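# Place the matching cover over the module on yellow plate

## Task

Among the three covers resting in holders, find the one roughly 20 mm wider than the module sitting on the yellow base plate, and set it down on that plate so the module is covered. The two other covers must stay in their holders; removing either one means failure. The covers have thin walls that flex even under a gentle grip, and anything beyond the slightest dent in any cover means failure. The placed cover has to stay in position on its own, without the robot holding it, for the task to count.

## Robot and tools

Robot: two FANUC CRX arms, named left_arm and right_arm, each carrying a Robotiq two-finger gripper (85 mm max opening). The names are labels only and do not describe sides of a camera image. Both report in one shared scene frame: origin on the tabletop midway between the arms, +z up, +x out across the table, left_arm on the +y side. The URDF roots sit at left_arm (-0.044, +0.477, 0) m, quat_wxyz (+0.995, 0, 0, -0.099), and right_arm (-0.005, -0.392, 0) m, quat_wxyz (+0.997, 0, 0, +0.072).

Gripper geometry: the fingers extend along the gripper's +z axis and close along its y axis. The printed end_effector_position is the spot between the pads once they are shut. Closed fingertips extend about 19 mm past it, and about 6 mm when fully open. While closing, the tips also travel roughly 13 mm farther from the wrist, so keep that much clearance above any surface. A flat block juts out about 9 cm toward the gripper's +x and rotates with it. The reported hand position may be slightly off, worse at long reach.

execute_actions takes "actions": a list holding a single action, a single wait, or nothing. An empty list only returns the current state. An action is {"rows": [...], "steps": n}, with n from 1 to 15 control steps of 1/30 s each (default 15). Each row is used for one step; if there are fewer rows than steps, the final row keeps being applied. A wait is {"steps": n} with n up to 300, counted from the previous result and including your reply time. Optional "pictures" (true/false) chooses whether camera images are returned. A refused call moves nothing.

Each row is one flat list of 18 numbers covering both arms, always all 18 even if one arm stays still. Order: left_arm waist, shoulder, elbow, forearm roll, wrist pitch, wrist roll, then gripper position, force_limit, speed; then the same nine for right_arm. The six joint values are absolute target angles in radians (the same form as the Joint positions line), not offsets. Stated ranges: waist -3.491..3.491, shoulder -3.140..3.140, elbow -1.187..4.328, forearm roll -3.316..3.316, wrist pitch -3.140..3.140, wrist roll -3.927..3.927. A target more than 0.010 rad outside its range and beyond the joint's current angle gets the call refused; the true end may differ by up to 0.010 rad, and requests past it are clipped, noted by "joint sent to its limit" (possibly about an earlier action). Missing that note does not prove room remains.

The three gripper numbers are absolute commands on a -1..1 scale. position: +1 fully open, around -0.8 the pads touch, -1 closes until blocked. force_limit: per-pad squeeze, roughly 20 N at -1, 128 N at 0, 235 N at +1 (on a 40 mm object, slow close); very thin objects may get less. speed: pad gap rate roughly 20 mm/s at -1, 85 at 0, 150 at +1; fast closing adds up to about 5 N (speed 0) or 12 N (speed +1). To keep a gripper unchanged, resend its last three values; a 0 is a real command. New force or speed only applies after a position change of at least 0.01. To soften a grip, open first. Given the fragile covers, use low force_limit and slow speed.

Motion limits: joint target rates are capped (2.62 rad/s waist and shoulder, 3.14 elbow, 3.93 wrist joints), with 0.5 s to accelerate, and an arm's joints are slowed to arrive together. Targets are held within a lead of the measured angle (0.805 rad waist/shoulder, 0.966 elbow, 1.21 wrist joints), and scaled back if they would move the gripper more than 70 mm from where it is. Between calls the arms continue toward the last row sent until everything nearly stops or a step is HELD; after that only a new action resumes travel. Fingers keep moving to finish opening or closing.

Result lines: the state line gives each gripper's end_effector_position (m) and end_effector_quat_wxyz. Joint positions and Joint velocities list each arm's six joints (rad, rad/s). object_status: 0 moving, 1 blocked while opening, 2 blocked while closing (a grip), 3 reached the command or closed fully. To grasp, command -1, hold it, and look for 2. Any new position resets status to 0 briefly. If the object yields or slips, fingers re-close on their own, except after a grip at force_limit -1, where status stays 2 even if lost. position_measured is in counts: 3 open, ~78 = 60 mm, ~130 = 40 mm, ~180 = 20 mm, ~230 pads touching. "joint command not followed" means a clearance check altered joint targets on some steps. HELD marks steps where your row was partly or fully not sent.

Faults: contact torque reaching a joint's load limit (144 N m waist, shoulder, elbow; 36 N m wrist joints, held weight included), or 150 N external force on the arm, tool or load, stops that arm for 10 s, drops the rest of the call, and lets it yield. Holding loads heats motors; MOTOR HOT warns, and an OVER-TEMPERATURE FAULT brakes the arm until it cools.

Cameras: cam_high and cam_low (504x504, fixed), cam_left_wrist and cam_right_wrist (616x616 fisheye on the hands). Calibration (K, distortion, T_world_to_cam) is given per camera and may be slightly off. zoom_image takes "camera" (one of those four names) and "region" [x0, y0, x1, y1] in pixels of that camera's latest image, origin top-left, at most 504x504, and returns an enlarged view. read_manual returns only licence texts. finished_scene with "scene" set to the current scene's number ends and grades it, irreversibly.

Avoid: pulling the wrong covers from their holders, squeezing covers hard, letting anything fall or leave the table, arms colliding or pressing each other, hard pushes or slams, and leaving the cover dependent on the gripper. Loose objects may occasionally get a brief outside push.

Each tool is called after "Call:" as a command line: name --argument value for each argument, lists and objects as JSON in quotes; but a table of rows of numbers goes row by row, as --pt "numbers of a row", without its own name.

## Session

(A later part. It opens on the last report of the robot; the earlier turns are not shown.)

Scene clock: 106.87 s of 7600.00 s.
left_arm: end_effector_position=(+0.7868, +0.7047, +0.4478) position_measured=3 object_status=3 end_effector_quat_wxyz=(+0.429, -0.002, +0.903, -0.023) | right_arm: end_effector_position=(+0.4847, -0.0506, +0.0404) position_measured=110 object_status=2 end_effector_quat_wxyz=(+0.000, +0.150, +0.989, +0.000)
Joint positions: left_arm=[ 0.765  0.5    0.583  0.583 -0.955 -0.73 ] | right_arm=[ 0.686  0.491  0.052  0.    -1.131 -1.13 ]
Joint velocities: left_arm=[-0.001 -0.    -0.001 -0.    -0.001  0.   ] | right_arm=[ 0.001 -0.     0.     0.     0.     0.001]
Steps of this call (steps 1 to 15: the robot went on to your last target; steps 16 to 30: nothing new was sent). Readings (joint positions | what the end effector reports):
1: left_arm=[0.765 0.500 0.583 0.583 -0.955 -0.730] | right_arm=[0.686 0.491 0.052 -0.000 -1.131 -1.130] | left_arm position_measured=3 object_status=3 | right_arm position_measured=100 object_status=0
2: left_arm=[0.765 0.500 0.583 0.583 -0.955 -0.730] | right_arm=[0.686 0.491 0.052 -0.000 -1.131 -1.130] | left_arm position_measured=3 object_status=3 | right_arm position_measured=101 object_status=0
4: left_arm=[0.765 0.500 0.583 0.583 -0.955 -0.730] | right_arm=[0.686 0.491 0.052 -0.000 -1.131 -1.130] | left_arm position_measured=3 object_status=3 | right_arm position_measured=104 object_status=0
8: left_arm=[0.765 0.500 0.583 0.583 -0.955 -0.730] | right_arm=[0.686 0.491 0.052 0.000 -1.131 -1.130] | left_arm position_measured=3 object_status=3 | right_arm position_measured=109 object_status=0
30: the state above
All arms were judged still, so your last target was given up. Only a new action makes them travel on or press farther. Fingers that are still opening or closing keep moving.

Call:
execute_actions --actions '[{"rows":[[0.765,0.5,0.583,0.583,-0.955,-0.73,1,-1,-1,0.6858,0.489,0.054,0,-1.136,-1.13,-1,-0.55,-1],[0.765,0.5,0.583,0.583,-0.955,-0.73,1,-1,-1,0.6858,0.489,0.054,0,-1.136,-1.13,-1,-0.55,-1],[0.765,0.5,0.583,0.583,-0.955,-0.73,1,-1,-1,0.6858,0.489,0.054,0,-1.136,-1.13,-1,-0.55,-1],[0.765,0.5,0.583,0.583,-0.955,-0.73,1,-1,-1,0.6858,0.487,0.057,0,-1.141,-1.13,-1,-0.55,-1],[0.765,0.5,0.583,0.583,-0.955,-0.73,1,-1,-1,0.6858,0.487,0.057,0,-1.141,-1.13,-1,-0.55,-1],[0.765,0.5,0.583,0.583,-0.955,-0.73,1,-1,-1,0.6858,0.487,0.057,0,-1.141,-1.13,-1,-0.55,-1],[0.765,0.5,0.583,0.583,-0.955,-0.73,1,-1,-1,0.6858,0.4838,0.0611,0,-1.148,-1.13,-1,-0.55,-1]],"steps":15}]'

Call:
zoom_image --camera "cam_right_wrist" --region '[210,200,410,400]'

Call:
zoom_image --camera "cam_high" --region '[210,200,350,340]'

Scene clock: 108.73 s of 7600.00 s.
left_arm: end_effector_position=(+0.7868, +0.7047, +0.4478) position_measured=3 object_status=3 end_effector_quat_wxyz=(+0.429, -0.002, +0.903, -0.023) | right_arm: end_effector_position=(+0.4849, -0.0504, +0.0483) position_measured=110 object_status=2 end_effector_quat_wxyz=(-0.000, +0.150, +0.989, -0.000)
Joint positions: left_arm=[ 0.765  0.5    0.583  0.583 -0.955 -0.73 ] | right_arm=[ 0.686  0.484  0.061  0.    -1.148 -1.13 ]
Joint velocities: left_arm=[ 0.    -0.     0.001  0.001 -0.002  0.   ] | right_arm=[-0.    -0.    -0.     0.    -0.001 -0.001]
Steps of this call (steps 1 to 41: nothing new was sent; steps 42 to 56: all 15 steps of this action). Readings (joint positions | what the end effector reports):
42: left_arm=[0.765 0.500 0.583 0.583 -0.955 -0.730] | right_arm=[0.686 0.491 0.052 0.000 -1.131 -1.130] | left_arm position_measured=3 object_status=3 | right_arm position_measured=110 object_status=2
43: left_arm=[0.765 0.500 0.583 0.583 -0.955 -0.730] | right_arm=[0.686 0.490 0.052 0.000 -1.133 -1.130] | left_arm position_measured=3 object_status=3 | right_arm position_measured=110 object_status=2
45: left_arm=[0.765 0.500 0.583 0.583 -0.955 -0.730] | right_arm=[0.686 0.490 0.054 0.000 -1.136 -1.130] | left_arm position_measured=3 object_status=3 | right_arm position_measured=110 object_status=2
49: left_arm=[0.765 0.500 0.583 0.583 -0.955 -0.730] | right_arm=[0.686 0.486 0.059 0.000 -1.144 -1.130] | left_arm position_measured=3 object_status=3 | right_arm position_measured=110 object_status=2
56: the state above
camera_calibration (this result's frames):
cam_left_wrist: T_world_to_cam=[[0.0583503, 0.997887, -0.028569, -0.732259], [0.362587, 0.00547893, 0.931934, -0.67553], [0.930121, -0.0647373, -0.361501, -0.372743], [0, 0, 0, 1]] pos_world=[0.634362, 0.710283, 0.473882]
cam_right_wrist: T_world_to_cam=[[0.247542, 0.968114, -0.0384615, -0.0690166], [0.94259, -0.231452, 0.240735, -0.447574], [0.224157, -0.0958455, -0.969828, 0.0803983], [0, 0, 0, 1]] pos_world=[0.420941, -0.0290698, 0.183065]

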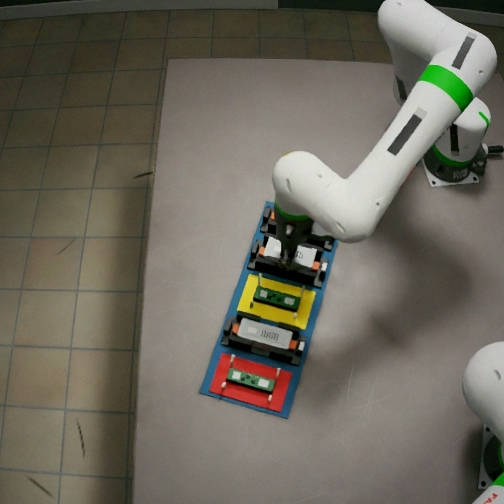

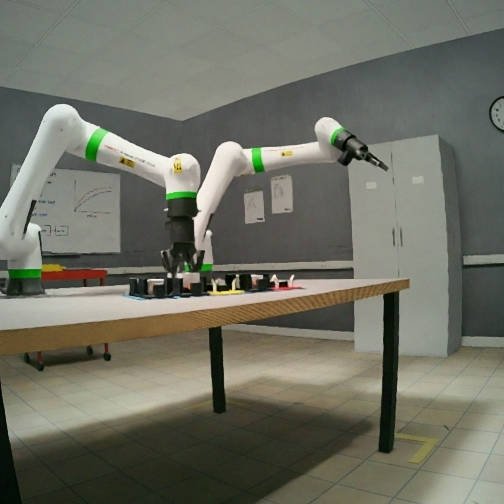

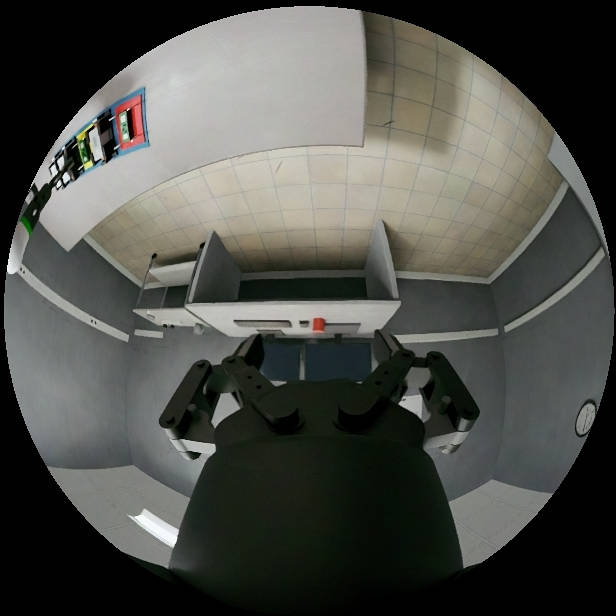

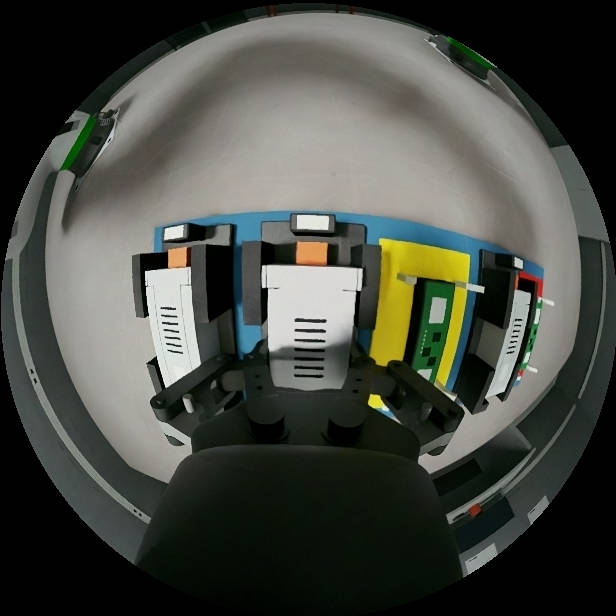

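Region (210, 200, 410, 400) of cam_right_wrist's 616x616 image, scaled by 2.520, with more detail than that image has.

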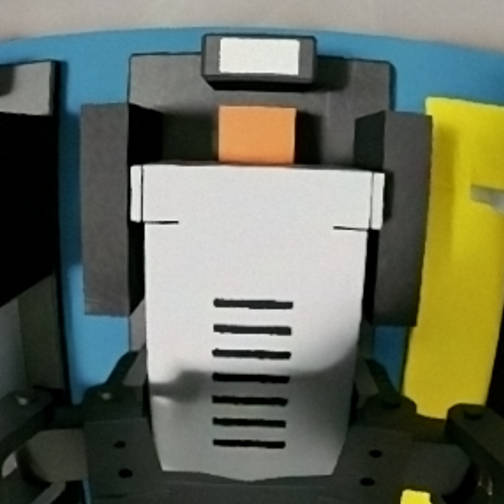

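Region (210, 200, 350, 340) of cam_high's 504x504 image, scaled by 3.600, with more detail than that image has.

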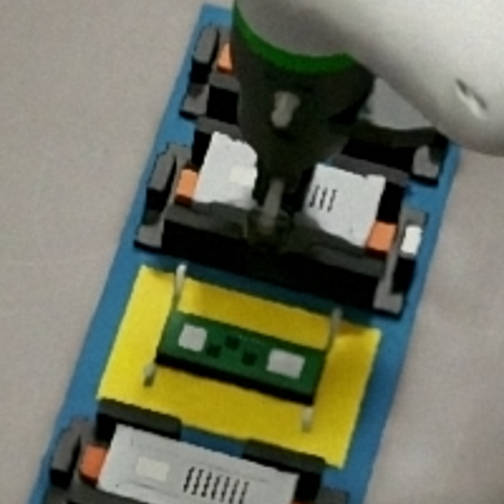

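Call:
execute_actions --actions '[{"rows":[[0.765,0.5,0.583,0.583,-0.955,-0.73,1,-1,-1,0.6858,0.481,0.065,0,-1.154,-1.13,-1,-0.55,-1],[0.765,0.5,0.583,0.583,-0.955,-0.73,1,-1,-1,0.6858,0.481,0.065,0,-1.154,-1.13,-1,-0.55,-1],[0.765,0.5,0.583,0.583,-0.955,-0.73,1,-1,-1,0.6858,0.481,0.065,0,-1.154,-1.13,-1,-0.55,-1],[0.765,0.5,0.583,0.583,-0.955,-0.73,1,-1,-1,0.6858,0.479,0.068,0,-1.16,-1.13,-1,-0.55,-1],[0.765,0.5,0.583,0.583,-0.955,-0.73,1,-1,-1,0.6858,0.479,0.068,0,-1.16,-1.13,-1,-0.55,-1],[0.765,0.5,0.583,0.583,-0.955,-0.73,1,-1,-1,0.6858,0.479,0.068,0,-1.16,-1.13,-1,-0.55,-1],[0.765,0.5,0.583,0.583,-0.955,-0.73,1,-1,-1,0.6858,0.4766,0.0707,0,-1.165,-1.13,-1,-0.55,-1]],"steps":15}]'

Call:
zoom_image --camera "cam_right_wrist" --region '[210,200,410,400]'

Scene clock: 110.20 s of 7600.00 s.
left_arm: end_effector_position=(+0.7868, +0.7047, +0.4478) position_measured=3 object_status=3 end_effector_quat_wxyz=(+0.429, -0.002, +0.903, -0.023) | right_arm: end_effector_position=(+0.4851, -0.0502, +0.0564) position_measured=110 object_status=2 end_effector_quat_wxyz=(+0.000, +0.150, +0.989, -0.000)
Joint positions: left_arm=[ 0.765  0.5    0.583  0.583 -0.955 -0.73 ] | right_arm=[ 0.686  0.476  0.071  0.    -1.165 -1.13 ]
Joint velocities: left_arm=[-0.001 -0.    -0.     0.    -0.001  0.001] | right_arm=[-0.    -0.     0.     0.    -0.    -0.001]
Steps of this call (steps 1 to 15: the robot went on to your last target; steps 16 to 29: nothing new was sent; steps 30 to 44: all 15 steps of this action). Readings (joint positions | what the end effector reports):
30: left_arm=[0.765 0.500 0.583 0.583 -0.955 -0.730] | right_arm=[0.686 0.484 0.061 0.000 -1.149 -1.130] | left_arm position_measured=3 object_status=3 | right_arm position_measured=110 object_status=2
31: left_arm=[0.765 0.500 0.583 0.583 -0.955 -0.730] | right_arm=[0.686 0.482 0.063 0.000 -1.151 -1.130] | left_arm position_measured=3 object_status=3 | right_arm position_measured=110 object_status=2
33: left_arm=[0.765 0.500 0.583 0.583 -0.955 -0.730] | right_arm=[0.686 0.481 0.065 0.000 -1.154 -1.130] | left_arm position_measured=3 object_status=3 | right_arm position_measured=110 object_status=2
37: left_arm=[0.765 0.500 0.583 0.583 -0.955 -0.730] | right_arm=[0.686 0.478 0.069 0.000 -1.162 -1.130] | left_arm position_measured=3 object_status=3 | right_arm position_measured=110 object_status=2
44: the state above
camera_calibration (this result's frames):
cam_left_wrist: T_world_to_cam=[[0.0583506, 0.997887, -0.0285689, -0.732259], [0.362587, 0.00547877, 0.931934, -0.675529], [0.930121, -0.0647376, -0.361501, -0.372743], [0, 0, 0, 1]] pos_world=[0.634362, 0.710283, 0.473882]
cam_right_wrist: T_world_to_cam=[[0.247581, 0.968103, -0.0384675, -0.0689221], [0.942568, -0.231483, 0.240794, -0.449686], [0.224209, -0.0958742, -0.969814, 0.0882074], [0, 0, 0, 1]] pos_world=[0.421147, -0.0289142, 0.191175]

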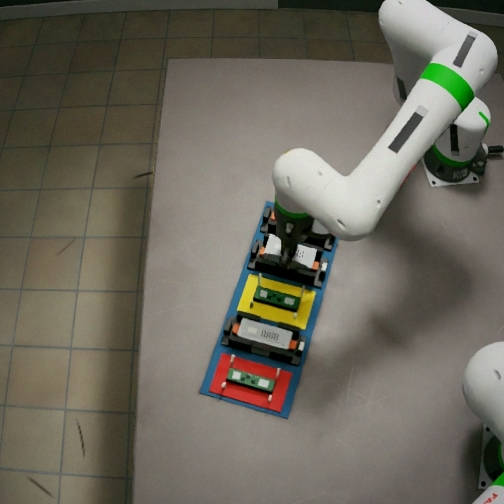

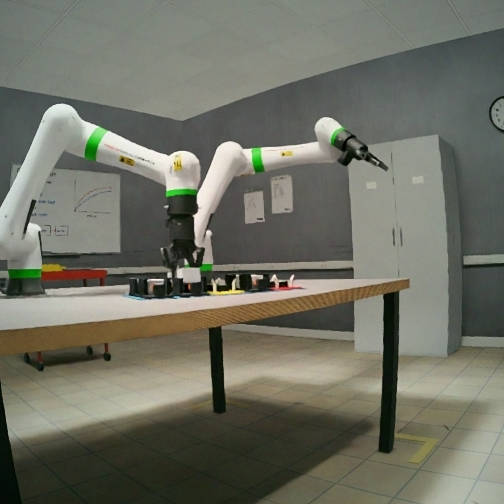

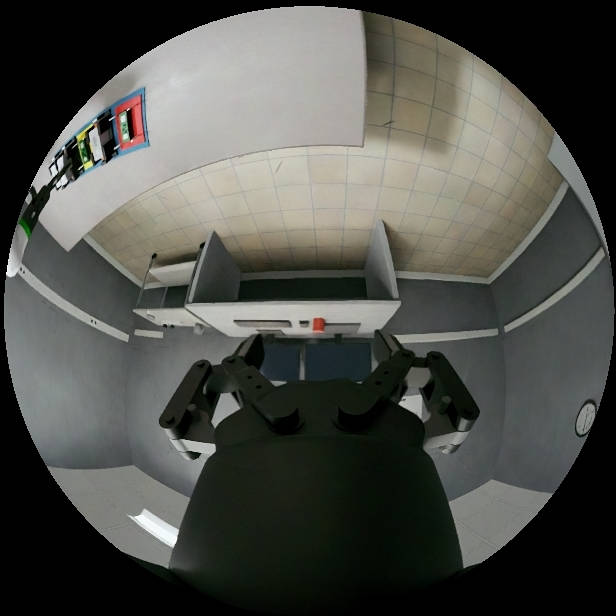

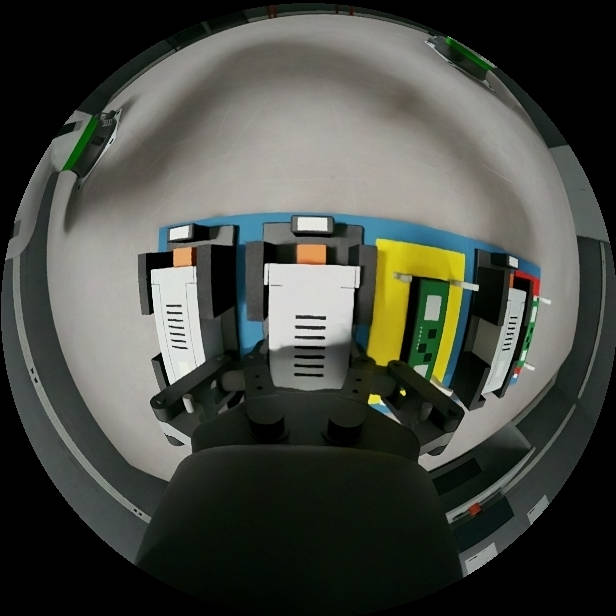

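Region (210, 200, 410, 400) of cam_right_wrist's 616x616 image, scaled by 2.520, with more detail than that image has.

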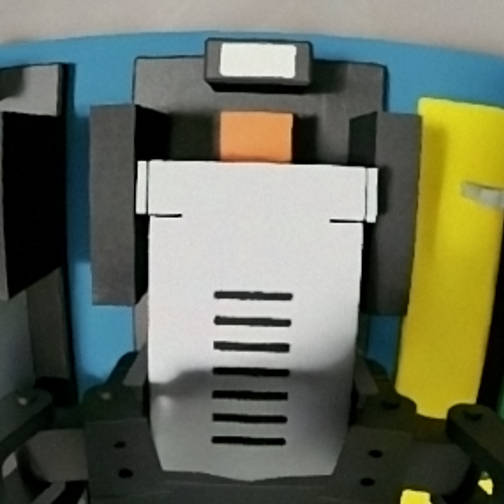

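Call:
execute_actions --actions '[{"rows":[[0.765,0.5,0.583,0.583,-0.955,-0.73,1,-1,-1,0.6859,0.474,0.075,0,-1.171,-1.13,-1,-0.55,-1],[0.765,0.5,0.583,0.583,-0.955,-0.73,1,-1,-1,0.6859,0.474,0.075,0,-1.171,-1.13,-1,-0.55,-1],[0.765,0.5,0.583,0.583,-0.955,-0.73,1,-1,-1,0.6859,0.474,0.075,0,-1.171,-1.13,-1,-0.55,-1],[0.765,0.5,0.583,0.583,-0.955,-0.73,1,-1,-1,0.686,0.471,0.079,0,-1.178,-1.13,-1,-0.55,-1],[0.765,0.5,0.583,0.583,-0.955,-0.73,1,-1,-1,0.686,0.471,0.079,0,-1.178,-1.13,-1,-0.55,-1],[0.765,0.5,0.583,0.583,-0.955,-0.73,1,-1,-1,0.686,0.471,0.079,0,-1.178,-1.13,-1,-0.55,-1],[0.765,0.5,0.583,0.583,-0.955,-0.73,1,-1,-1,0.6862,0.4675,0.084,0,-1.187,-1.13,-1,-0.55,-1]],"steps":15}]'

Call:
zoom_image --camera "cam_low" --region '[110,220,270,310]'

Call:
zoom_image --camera "cam_right_wrist" --region '[210,200,410,400]'

Scene clock: 117.33 s of 7600.00 s.
left_arm: end_effector_position=(+0.7868, +0.7047, +0.4478) position_measured=3 object_status=3 end_effector_quat_wxyz=(+0.429, -0.002, +0.903, -0.023) | right_arm: end_effector_position=(+0.4852, -0.0496, +0.0669) position_measured=110 object_status=2 end_effector_quat_wxyz=(+0.000, +0.150, +0.989, +0.000)
Joint positions: left_arm=[ 0.765  0.5    0.583  0.583 -0.955 -0.73 ] | right_arm=[ 0.686  0.468  0.084 -0.    -1.187 -1.13 ]
Joint velocities: left_arm=[-0.    -0.     0.001  0.     0.    -0.   ] | right_arm=[ 0.001 -0.001  0.     0.    -0.001 -0.   ]
Steps of this call (steps 1 to 15: the robot went on to your last target; steps 16 to 90: nothing new was sent; then 3.63 s passed at rest; steps 91 to 105: all 15 steps of this action). Readings (joint positions | what the end effector reports):
91: left_arm=[0.765 0.500 0.583 0.583 -0.955 -0.730] | right_arm=[0.686 0.477 0.071 -0.000 -1.166 -1.130] | left_arm position_measured=3 object_status=3 | right_arm position_measured=110 object_status=2
92: left_arm=[0.765 0.500 0.583 0.583 -0.955 -0.730] | right_arm=[0.686 0.476 0.073 -0.000 -1.168 -1.130] | left_arm position_measured=3 object_status=3 | right_arm position_measured=110 object_status=2
94: left_arm=[0.765 0.500 0.583 0.583 -0.955 -0.730] | right_arm=[0.686 0.474 0.075 -0.000 -1.171 -1.130] | left_arm position_measured=3 object_status=3 | right_arm position_measured=110 object_status=2
98: left_arm=[0.765 0.500 0.583 0.583 -0.955 -0.730] | right_arm=[0.686 0.470 0.081 -0.000 -1.182 -1.130] | left_arm position_measured=3 object_status=3 | right_arm position_measured=110 object_status=2
105: the state above
camera_calibration (this result's frames):
cam_left_wrist: T_world_to_cam=[[0.0583503, 0.997887, -0.028569, -0.732259], [0.362587, 0.005479, 0.931934, -0.67553], [0.930122, -0.0647374, -0.361501, -0.372743], [0, 0, 0, 1]] pos_world=[0.634362, 0.710283, 0.473882]
cam_right_wrist: T_world_to_cam=[[0.247207, 0.968209, -0.0382053, -0.068966], [0.942646, -0.231179, 0.240778, -0.452217], [0.224291, -0.0955361, -0.969828, 0.0983603], [0, 0, 0, 1]] pos_world=[0.421268, -0.0283727, 0.201641]

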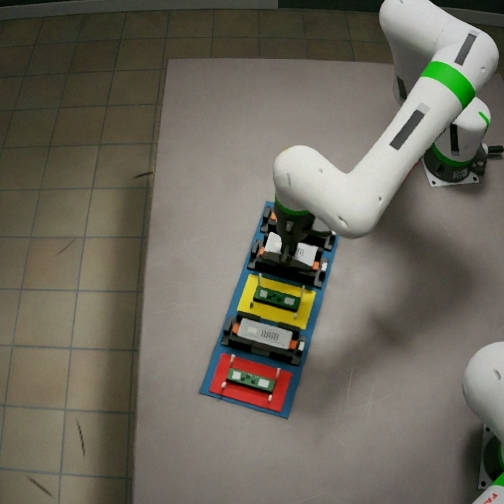

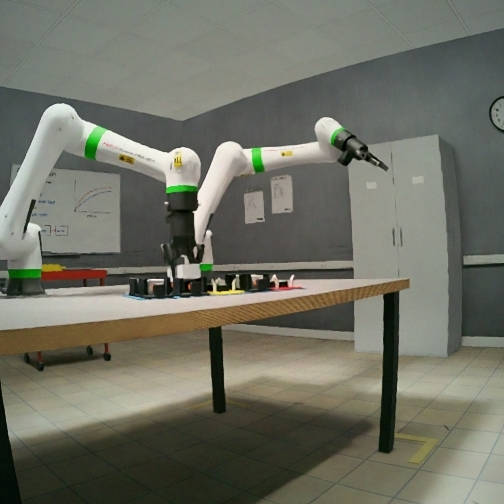

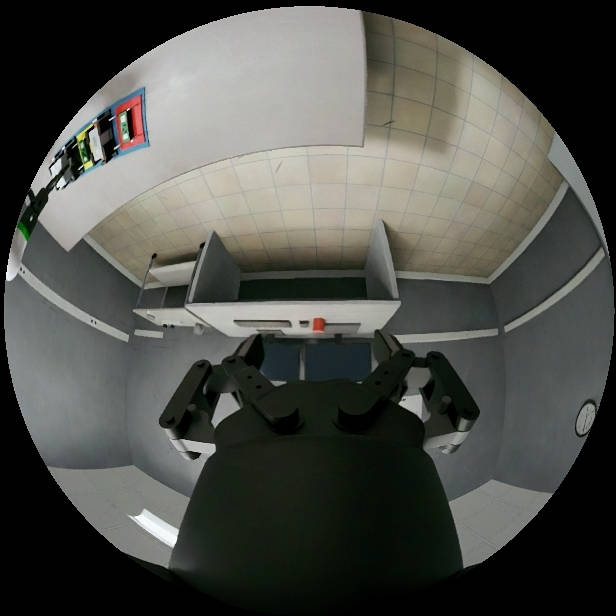

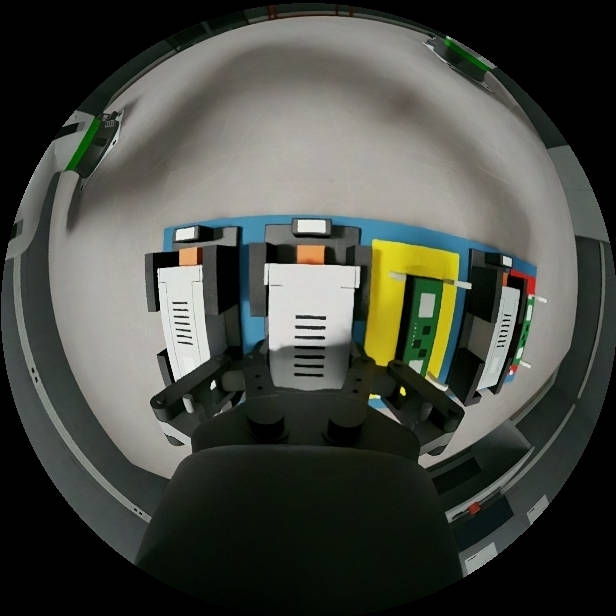

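Region (110, 220, 270, 310) of cam_low's 504x504 image, scaled by 3.150, with more detail than that image has; it fills the top 284 rows of this view, and the rest is white.

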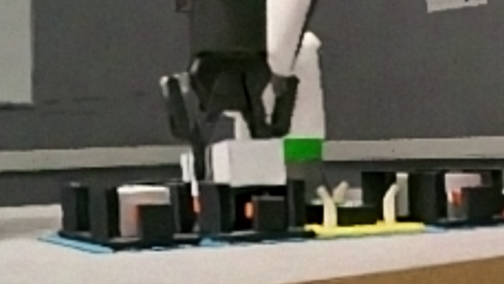

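Region (210, 200, 410, 400) of cam_right_wrist's 616x616 image, scaled by 2.520, with more detail than that image has.

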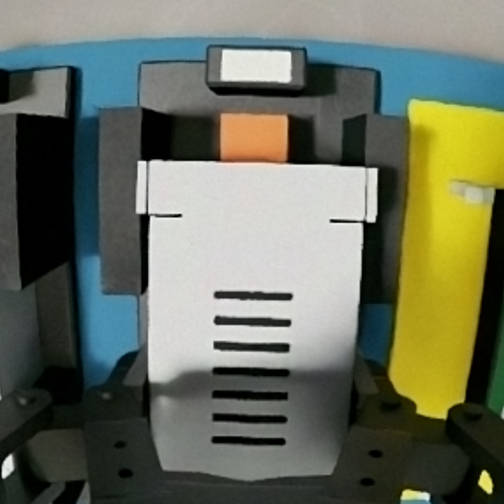

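Call:
execute_actions --actions '[{"rows":[[0.765,0.5,0.583,0.583,-0.955,-0.73,1,-1,-1,0.689,0.425,0.175,0,-1.321,-1.133,-1,-0.55,-1]],"steps":15}]' --pictures false

Call:
execute_actions --actions '[{"rows":[[0.765,0.5,0.583,0.583,-0.955,-0.73,1,-1,-1,0.724,0.54,0.347,0,-1.378,-1.168,-1,-0.55,-1]],"steps":15}]' --pictures false

Call:
execute_actions --actions '[{"rows":[[0.765,0.5,0.583,0.583,-0.955,-0.73,1,-1,-1,0.759,0.6537,0.5193,0,-1.4364,-1.203,-1,-0.55,-1]],"steps":15}]' --pictures false

Call:
execute_actions --actions '[{"steps":8}]'

Call:
zoom_image --camera "cam_right_wrist" --region '[160,180,460,420]'

Call:
zoom_image --camera "cam_high" --region '[200,220,360,360]'

Scene clock: 119.73 s of 7600.00 s.
left_arm: end_effector_position=(+0.7868, +0.7047, +0.4478) position_measured=3 object_status=3 end_effector_quat_wxyz=(+0.429, -0.002, +0.903, -0.023) | right_arm: end_effector_position=(+0.4856, -0.0468, +0.1290) position_measured=110 object_status=2 end_effector_quat_wxyz=(-0.000, +0.150, +0.989, -0.000)
Joint positions: left_arm=[ 0.765  0.5    0.583  0.583 -0.955 -0.73 ] | right_arm=[ 0.689  0.425  0.175  0.    -1.321 -1.133]
Joint velocities: left_arm=[ 0.001 -0.     0.    -0.     0.     0.   ] | right_arm=[ 0.     0.001  0.001 -0.001  0.    -0.   ]
Steps of this call (steps 1 to 15: the robot went on to your last target; steps 16 to 57: nothing new was sent; steps 58 to 72: all 15 steps of this action). Readings (joint positions | what the end effector reports):
58: left_arm=[0.765 0.500 0.583 0.583 -0.955 -0.730] | right_arm=[0.686 0.467 0.085 0.000 -1.188 -1.130] | left_arm position_measured=3 object_status=3 | right_arm position_measured=110 object_status=2
59: left_arm=[0.765 0.500 0.583 0.583 -0.955 -0.730] | right_arm=[0.686 0.465 0.089 -0.000 -1.195 -1.130] | left_arm position_measured=3 object_status=3 | right_arm position_measured=110 object_status=2
61: left_arm=[0.765 0.500 0.583 0.583 -0.955 -0.730] | right_arm=[0.687 0.453 0.117 -0.000 -1.235 -1.130] | left_arm position_measured=3 object_status=3 | right_arm position_measured=110 object_status=2
65: left_arm=[0.765 0.500 0.583 0.583 -0.955 -0.730] | right_arm=[0.689 0.425 0.173 0.000 -1.318 -1.133] | left_arm position_measured=3 object_status=3 | right_arm position_measured=110 object_status=2
72: the state above

Scene clock: 120.23 s of 7600.00 s.
left_arm: end_effector_position=(+0.7868, +0.7047, +0.4478) position_measured=3 object_status=3 end_effector_quat_wxyz=(+0.429, -0.002, +0.903, -0.023) | right_arm: end_effector_position=(+0.5037, +0.0061, +0.1310) position_measured=110 object_status=2 end_effector_quat_wxyz=(-0.000, +0.150, +0.989, -0.000)
Joint positions: left_arm=[ 0.765  0.5    0.583  0.583 -0.955 -0.73 ] | right_arm=[ 0.724  0.54   0.347 -0.    -1.378 -1.168]
Joint velocities: left_arm=[ 0.001  0.    -0.001 -0.001 -0.    -0.   ] | right_arm=[-0.  0.  0.  0.  0. -0.]
Steps of this call (steps 1 to 15: all 15 steps of this action). Readings (joint positions | what the end effector reports):
1: left_arm=[0.765 0.500 0.583 0.583 -0.955 -0.730] | right_arm=[0.689 0.425 0.176 -0.000 -1.321 -1.133] | left_arm position_measured=3 object_status=3 | right_arm position_measured=110 object_status=2
2: left_arm=[0.765 0.500 0.583 0.583 -0.955 -0.730] | right_arm=[0.690 0.429 0.181 -0.000 -1.323 -1.134] | left_arm position_measured=3 object_status=3 | right_arm position_measured=110 object_status=2
4: left_arm=[0.765 0.500 0.583 0.583 -0.955 -0.730] | right_arm=[0.697 0.451 0.213 -0.000 -1.334 -1.141] | left_arm position_measured=3 object_status=3 | right_arm position_measured=110 object_status=2
8: left_arm=[0.765 0.500 0.583 0.583 -0.955 -0.730] | right_arm=[0.719 0.523 0.321 -0.000 -1.369 -1.163] | left_arm position_measured=3 object_status=3 | right_arm position_measured=110 object_status=2
15: the state above

Scene clock: 120.73 s of 7600.00 s.
left_arm: end_effector_position=(+0.7868, +0.7047, +0.4478) position_measured=3 object_status=3 end_effector_quat_wxyz=(+0.429, -0.002, +0.903, -0.023) | right_arm: end_effector_position=(+0.5159, +0.0572, +0.1297) position_measured=110 object_status=2 end_effector_quat_wxyz=(-0.000, +0.150, +0.989, -0.000)
Joint positions: left_arm=[ 0.765  0.5    0.583  0.583 -0.955 -0.73 ] | right_arm=[ 0.759  0.654  0.519 -0.    -1.436 -1.203]
Joint velocities: left_arm=[ 0.    -0.    -0.    -0.001  0.001 -0.   ] | right_arm=[ 0.001  0.     0.001  0.     0.    -0.001]
Steps of this call (steps 1 to 15: all 15 steps of this action). Readings (joint positions | what the end effector reports):
1: left_arm=[0.765 0.500 0.583 0.583 -0.955 -0.730] | right_arm=[0.724 0.540 0.348 -0.000 -1.378 -1.168] | left_arm position_measured=3 object_status=3 | right_arm position_measured=110 object_status=2
2: left_arm=[0.765 0.500 0.583 0.583 -0.955 -0.730] | right_arm=[0.725 0.544 0.353 -0.000 -1.380 -1.169] | left_arm position_measured=3 object_status=3 | right_arm position_measured=110 object_status=2
4: left_arm=[0.765 0.500 0.583 0.583 -0.955 -0.730] | right_arm=[0.732 0.565 0.385 -0.000 -1.391 -1.176] | left_arm position_measured=3 object_status=3 | right_arm position_measured=110 object_status=2
8: left_arm=[0.765 0.500 0.583 0.583 -0.955 -0.730] | right_arm=[0.754 0.637 0.493 -0.000 -1.427 -1.198] | left_arm position_measured=3 object_status=3 | right_arm position_measured=110 object_status=2
15: the state above

Scene clock: 121.00 s of 7600.00 s.
left_arm: end_effector_position=(+0.7868, +0.7047, +0.4478) position_measured=3 object_status=3 end_effector_quat_wxyz=(+0.429, -0.002, +0.903, -0.023) | right_arm: end_effector_position=(+0.5159, +0.0572, +0.1297) position_measured=110 object_status=2 end_effector_quat_wxyz=(-0.000, +0.150, +0.989, -0.000)
Joint positions: left_arm=[ 0.765  0.5    0.583  0.583 -0.955 -0.73 ] | right_arm=[ 0.759  0.654  0.519 -0.    -1.436 -1.203]
Joint velocities: left_arm=[ 0.     0.     0.    -0.     0.001 -0.001] | right_arm=[-0. -0. -0.  0. -0.  0.]
Steps of this call (steps 1 to 8: the robot went on to your last target). Readings (joint positions | what the end effector reports):
1: left_arm=[0.765 0.500 0.583 0.583 -0.955 -0.730] | right_arm=[0.759 0.654 0.519 -0.000 -1.436 -1.203] | left_arm position_measured=3 object_status=3 | right_arm position_measured=110 object_status=2
2: left_arm=[0.765 0.500 0.583 0.583 -0.955 -0.730] | right_arm=[0.759 0.654 0.519 -0.000 -1.436 -1.203] | left_arm position_measured=3 object_status=3 | right_arm position_measured=110 object_status=2
4: left_arm=[0.765 0.500 0.583 0.583 -0.955 -0.730] | right_arm=[0.759 0.654 0.519 -0.000 -1.436 -1.203] | left_arm position_measured=3 object_status=3 | right_arm position_measured=110 object_status=2
8: the state above
camera_calibration (this result's frames):
cam_left_wrist: T_world_to_cam=[[0.0583504, 0.997887, -0.0285689, -0.732259], [0.362587, 0.00547883, 0.931934, -0.675529], [0.930122, -0.0647374, -0.361501, -0.372743], [0, 0, 0, 1]] pos_world=[0.634362, 0.710283, 0.473882]
cam_right_wrist: T_world_to_cam=[[0.247324, 0.968169, -0.0384608, -0.177587], [0.942645, -0.231241, 0.240725, -0.471551], [0.224169, -0.0957921, -0.969831, 0.16266], [0, 0, 0, 1]] pos_world=[0.451963, 0.0784745, 0.264437]

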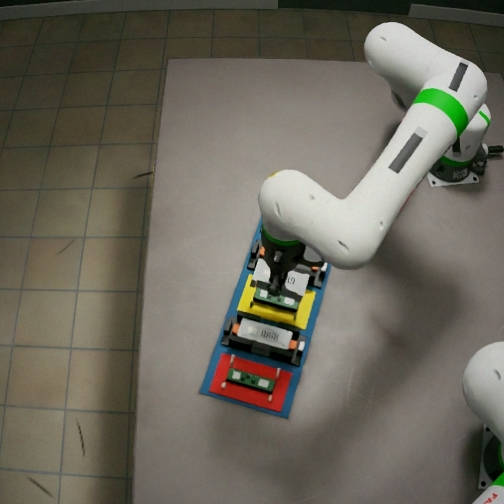

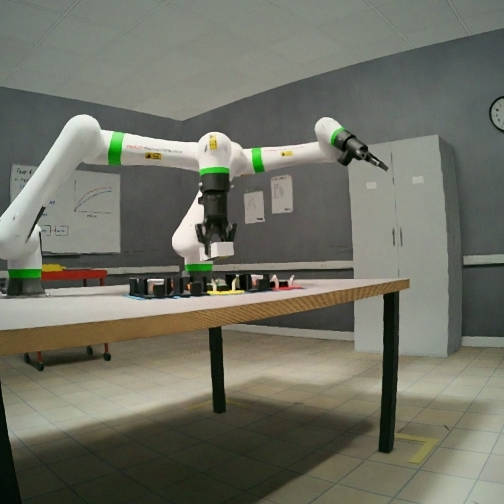

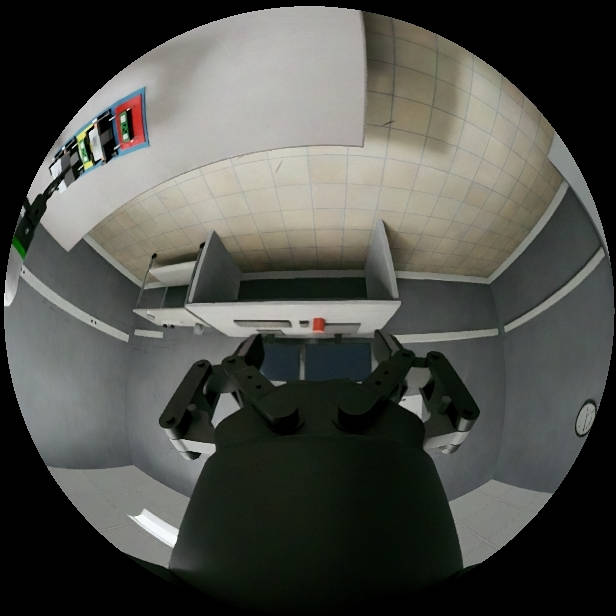

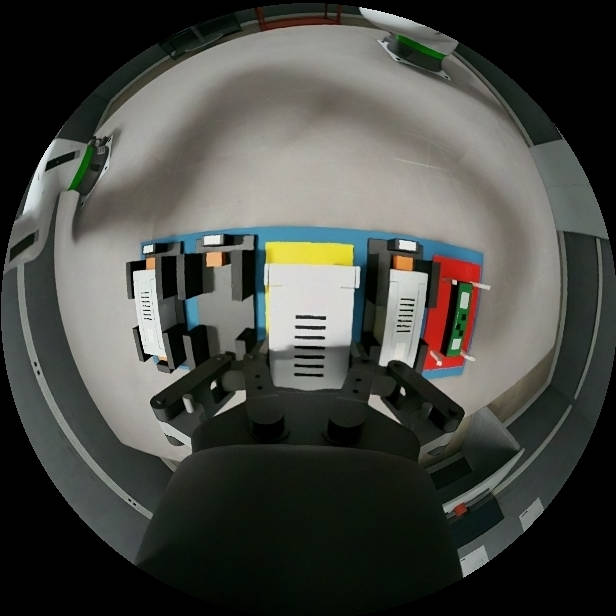

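Region (160, 180, 460, 420) of cam_right_wrist's 616x616 image, scaled by 1.680, with more detail than that image has; it fills the top 403 rows of this view, and the rest is white.

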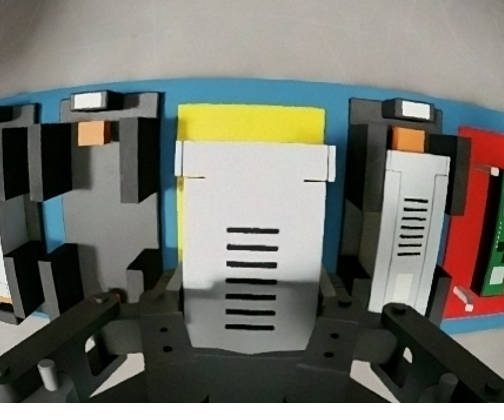

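Region (200, 220, 360, 360) of cam_high's 504x504 image, scaled by 3.150, with more detail than that image has; it fills the top 441 rows of this view, and the rest is white.

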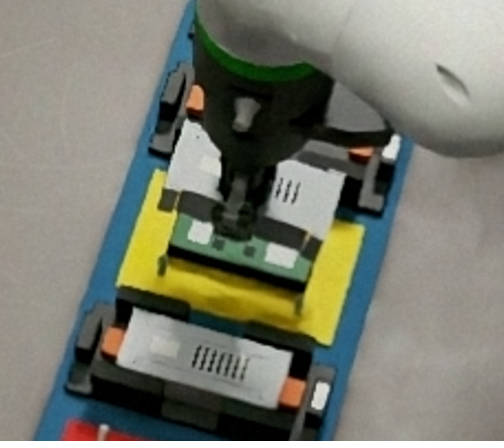

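Call:
execute_actions --actions '[{"rows":[[0.765,0.5,0.583,0.583,-0.955,-0.73,1,-1,-1,0.7574,0.6711,0.4416,0,-1.3413,-1.2014,-1,-0.55,-1]],"steps":15}]'

Call:
zoom_image --camera "cam_right_wrist" --region '[200,200,420,400]'

Call:
zoom_image --camera "cam_high" --region '[220,240,340,340]'

Scene clock: 122.83 s of 7600.00 s.
left_arm: end_effector_position=(+0.7868, +0.7047, +0.4478) position_measured=3 object_status=3 end_effector_quat_wxyz=(+0.429, -0.002, +0.903, -0.023) | right_arm: end_effector_position=(+0.5155, +0.0550, +0.0850) position_measured=110 object_status=2 end_effector_quat_wxyz=(-0.000, +0.150, +0.989, -0.000)
Joint positions: left_arm=[ 0.765  0.5    0.583  0.583 -0.955 -0.73 ] | right_arm=[ 0.757  0.671  0.442 -0.    -1.341 -1.201]
Joint velocities: left_arm=[ 0.001  0.     0.     0.    -0.    -0.   ] | right_arm=[-0.    -0.001  0.     0.001  0.    -0.   ]
Steps of this call (steps 1 to 15: the robot went on to your last target; steps 16 to 40: nothing new was sent; steps 41 to 55: all 15 steps of this action). Readings (joint positions | what the end effector reports):
41: left_arm=[0.765 0.500 0.583 0.583 -0.955 -0.730] | right_arm=[0.759 0.654 0.519 -0.000 -1.436 -1.203] | left_arm position_measured=3 object_status=3 | right_arm position_measured=110 object_status=2
42: left_arm=[0.765 0.500 0.583 0.583 -0.955 -0.730] | right_arm=[0.759 0.654 0.514 0.000 -1.429 -1.203] | left_arm position_measured=3 object_status=3 | right_arm position_measured=110 object_status=2
44: left_arm=[0.765 0.500 0.583 0.583 -0.955 -0.730] | right_arm=[0.758 0.662 0.482 0.000 -1.390 -1.203] | left_arm position_measured=3 object_status=3 | right_arm position_measured=110 object_status=2
48: left_arm=[0.765 0.500 0.583 0.583 -0.955 -0.730] | right_arm=[0.757 0.671 0.442 -0.000 -1.342 -1.202] | left_arm position_measured=3 object_status=3 | right_arm position_measured=110 object_status=2
55: the state above
camera_calibration (this result's frames):
cam_left_wrist: T_world_to_cam=[[0.0583504, 0.997887, -0.0285689, -0.732259], [0.362587, 0.00547886, 0.931934, -0.67553], [0.930122, -0.0647374, -0.361501, -0.372743], [0, 0, 0, 1]] pos_world=[0.634362, 0.710283, 0.473882]
cam_right_wrist: T_world_to_cam=[[0.247388, 0.96815, -0.0385273, -0.177069], [0.942644, -0.231292, 0.24068, -0.460966], [0.224104, -0.095859, -0.969839, 0.119261], [0, 0, 0, 1]] pos_world=[0.451605, 0.076244, 0.219788]

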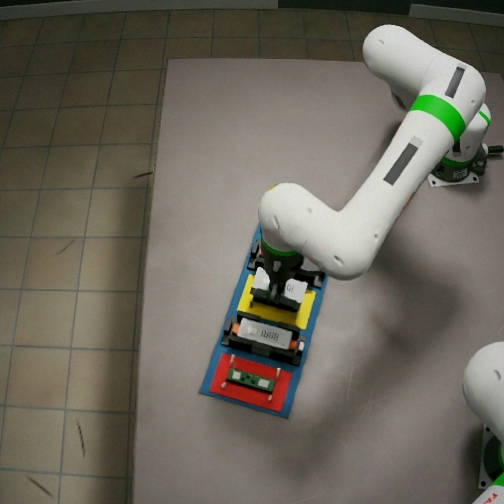

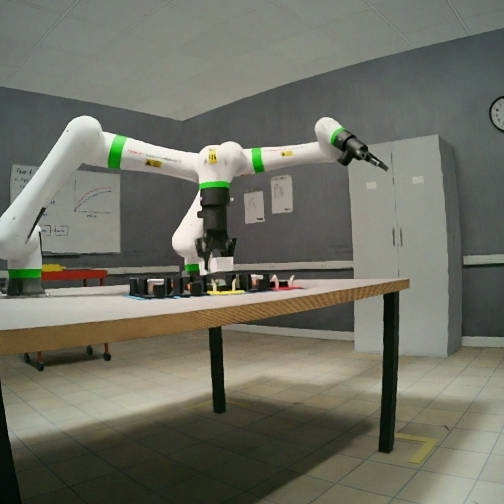

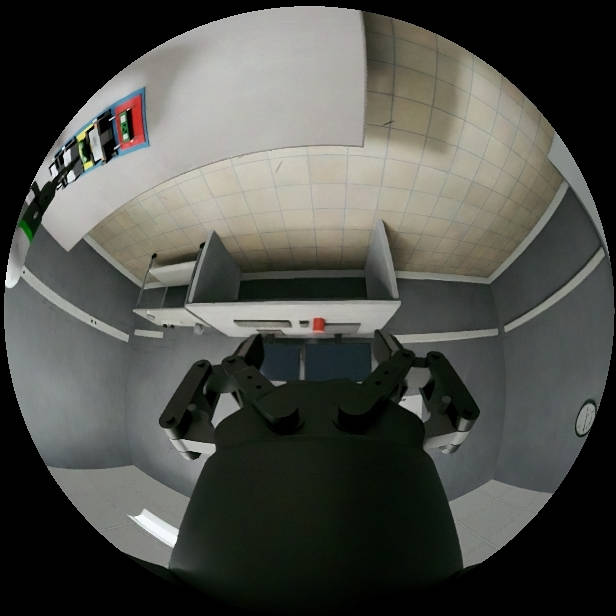

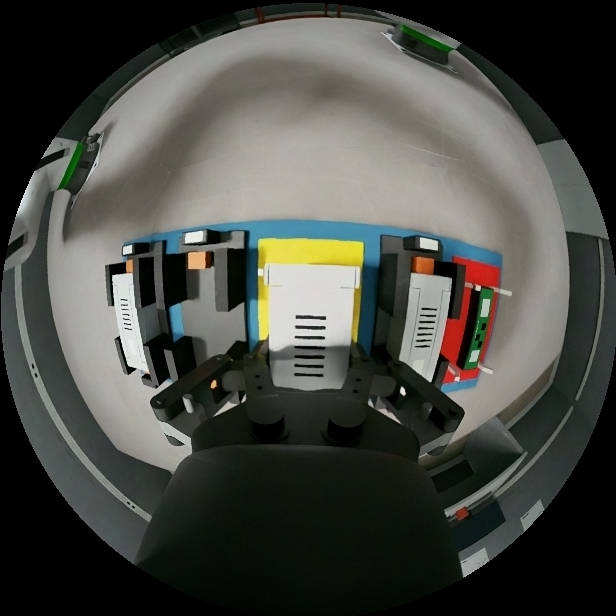

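Region (200, 200, 420, 400) of cam_right_wrist's 616x616 image, scaled by 2.291, with more detail than that image has; it fills the top 458 rows of this view, and the rest is white.

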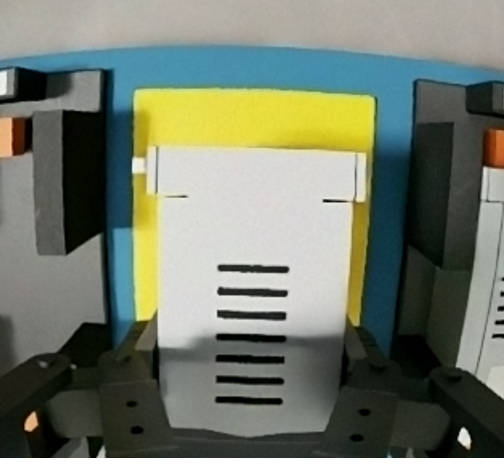

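Region (220, 240, 340, 340) of cam_high's 504x504 image, scaled by 4.200, with more detail than that image has.

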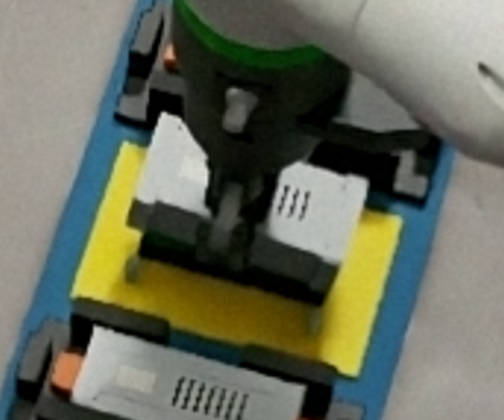

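Call:
execute_actions --actions '[{"rows":[[0.765,0.5,0.583,0.583,-0.955,-0.73,1,-1,-1,0.7549,0.666,0.435,0,-1.340,-1.199,-1,-0.55,-1],[0.765,0.5,0.583,0.583,-0.955,-0.73,1,-1,-1,0.7549,0.666,0.435,0,-1.340,-1.199,-1,-0.55,-1],[0.765,0.5,0.583,0.583,-0.955,-0.73,1,-1,-1,0.7549,0.666,0.435,0,-1.340,-1.199,-1,-0.55,-1],[0.765,0.5,0.583,0.583,-0.955,-0.73,1,-1,-1,0.7549,0.666,0.435,0,-1.340,-1.199,-1,-0.55,-1],[0.765,0.5,0.583,0.583,-0.955,-0.73,1,-1,-1,0.7549,0.666,0.435,0,-1.340,-1.199,-1,-0.55,-1],[0.765,0.5,0.583,0.583,-0.955,-0.73,1,-1,-1,0.7549,0.6779,0.4046,0,-1.2975,-1.199,-1,-0.55,-1]],"steps":15}]'

Call:
zoom_image --camera "cam_right_wrist" --region '[200,200,420,400]'

Call:
zoom_image --camera "cam_high" --region '[220,240,340,340]'

Scene clock: 125.00 s of 7600.00 s.
left_arm: end_effector_position=(+0.7868, +0.7047, +0.4478) position_measured=3 object_status=3 end_effector_quat_wxyz=(+0.429, -0.002, +0.903, -0.023) | right_arm: end_effector_position=(+0.5151, +0.0517, +0.0652) position_measured=110 object_status=2 end_effector_quat_wxyz=(+0.000, +0.150, +0.989, +0.000)
Joint positions: left_arm=[ 0.765  0.5    0.583  0.583 -0.955 -0.73 ] | right_arm=[ 0.755  0.678  0.405  0.    -1.298 -1.199]
Joint velocities: left_arm=[ 0.001  0.001 -0.    -0.001 -0.    -0.   ] | right_arm=[ 0.     0.    -0.002  0.     0.001 -0.001]
Steps of this call (steps 1 to 15: the robot went on to your last target; steps 16 to 50: nothing new was sent; steps 51 to 65: all 15 steps of this action). Readings (joint positions | what the end effector reports):
51: left_arm=[0.765 0.500 0.583 0.583 -0.955 -0.730] | right_arm=[0.757 0.671 0.441 0.000 -1.341 -1.201] | left_arm position_measured=3 object_status=3 | right_arm position_measured=110 object_status=2
52: left_arm=[0.765 0.500 0.583 0.583 -0.955 -0.730] | right_arm=[0.756 0.669 0.438 0.000 -1.341 -1.200] | left_arm position_measured=3 object_status=3 | right_arm position_measured=110 object_status=2
54: left_arm=[0.765 0.500 0.583 0.583 -0.955 -0.730] | right_arm=[0.755 0.666 0.436 0.000 -1.340 -1.199] | left_arm position_measured=3 object_status=3 | right_arm position_measured=110 object_status=2
58: left_arm=[0.765 0.500 0.583 0.583 -0.955 -0.730] | right_arm=[0.755 0.671 0.419 0.000 -1.318 -1.199] | left_arm position_measured=3 object_status=3 | right_arm position_measured=110 object_status=2
65: the state above
camera_calibration (this result's frames):
cam_left_wrist: T_world_to_cam=[[0.0583504, 0.997887, -0.0285689, -0.732259], [0.362587, 0.00547879, 0.931934, -0.675529], [0.930122, -0.0647374, -0.361501, -0.372743], [0, 0, 0, 1]] pos_world=[0.634362, 0.710283, 0.473882]
cam_right_wrist: T_world_to_cam=[[0.24745, 0.96814, -0.0383767, -0.174632], [0.942594, -0.231376, 0.240795, -0.456526], [0.224244, -0.0957583, -0.969817, 0.0997246], [0, 0, 0, 1]] pos_world=[0.451169, 0.0729882, 0.199942]

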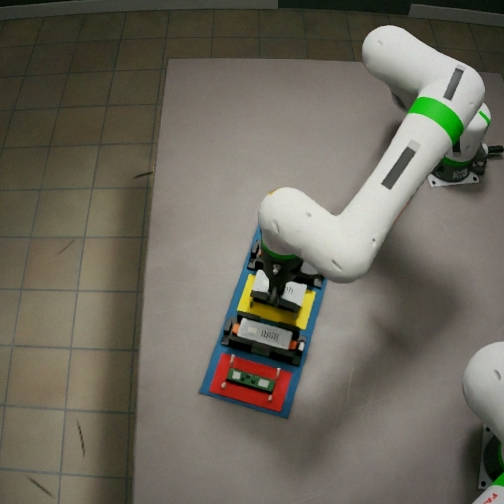

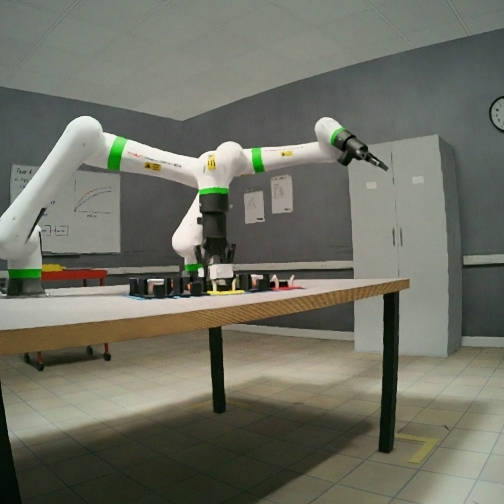

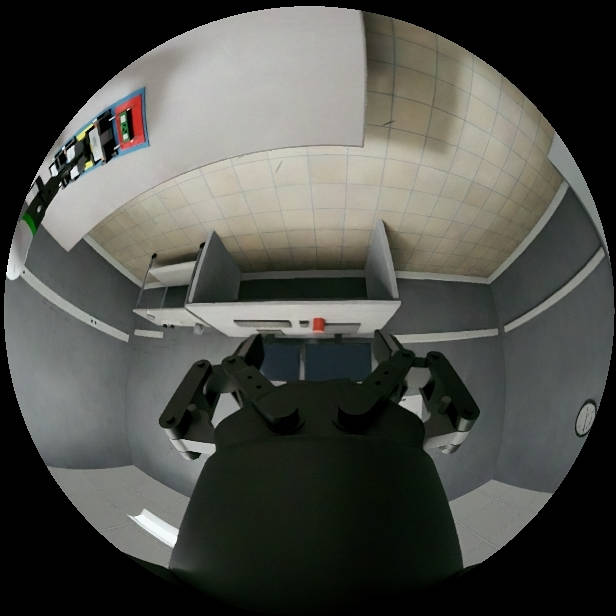

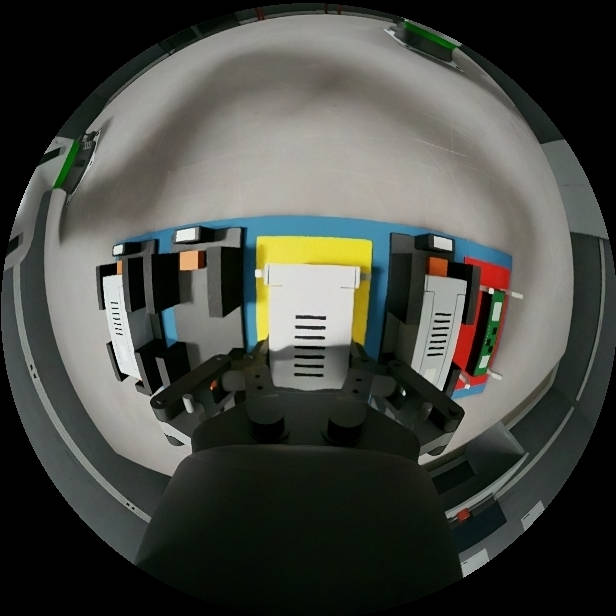

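Region (200, 200, 420, 400) of cam_right_wrist's 616x616 image, scaled by 2.291, with more detail than that image has; it fills the top 458 rows of this view, and the rest is white.

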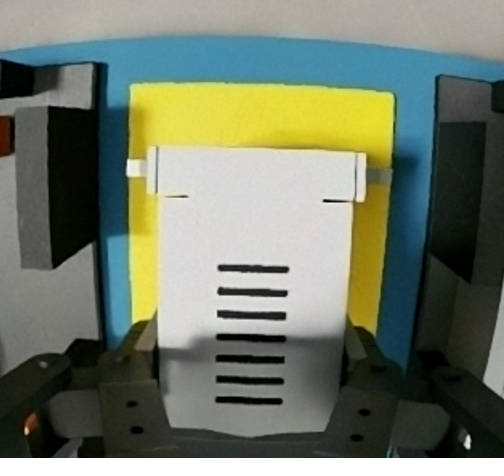

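Region (220, 240, 340, 340) of cam_high's 504x504 image, scaled by 4.200, with more detail than that image has.

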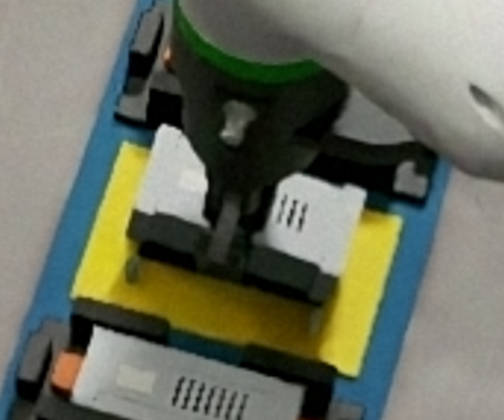

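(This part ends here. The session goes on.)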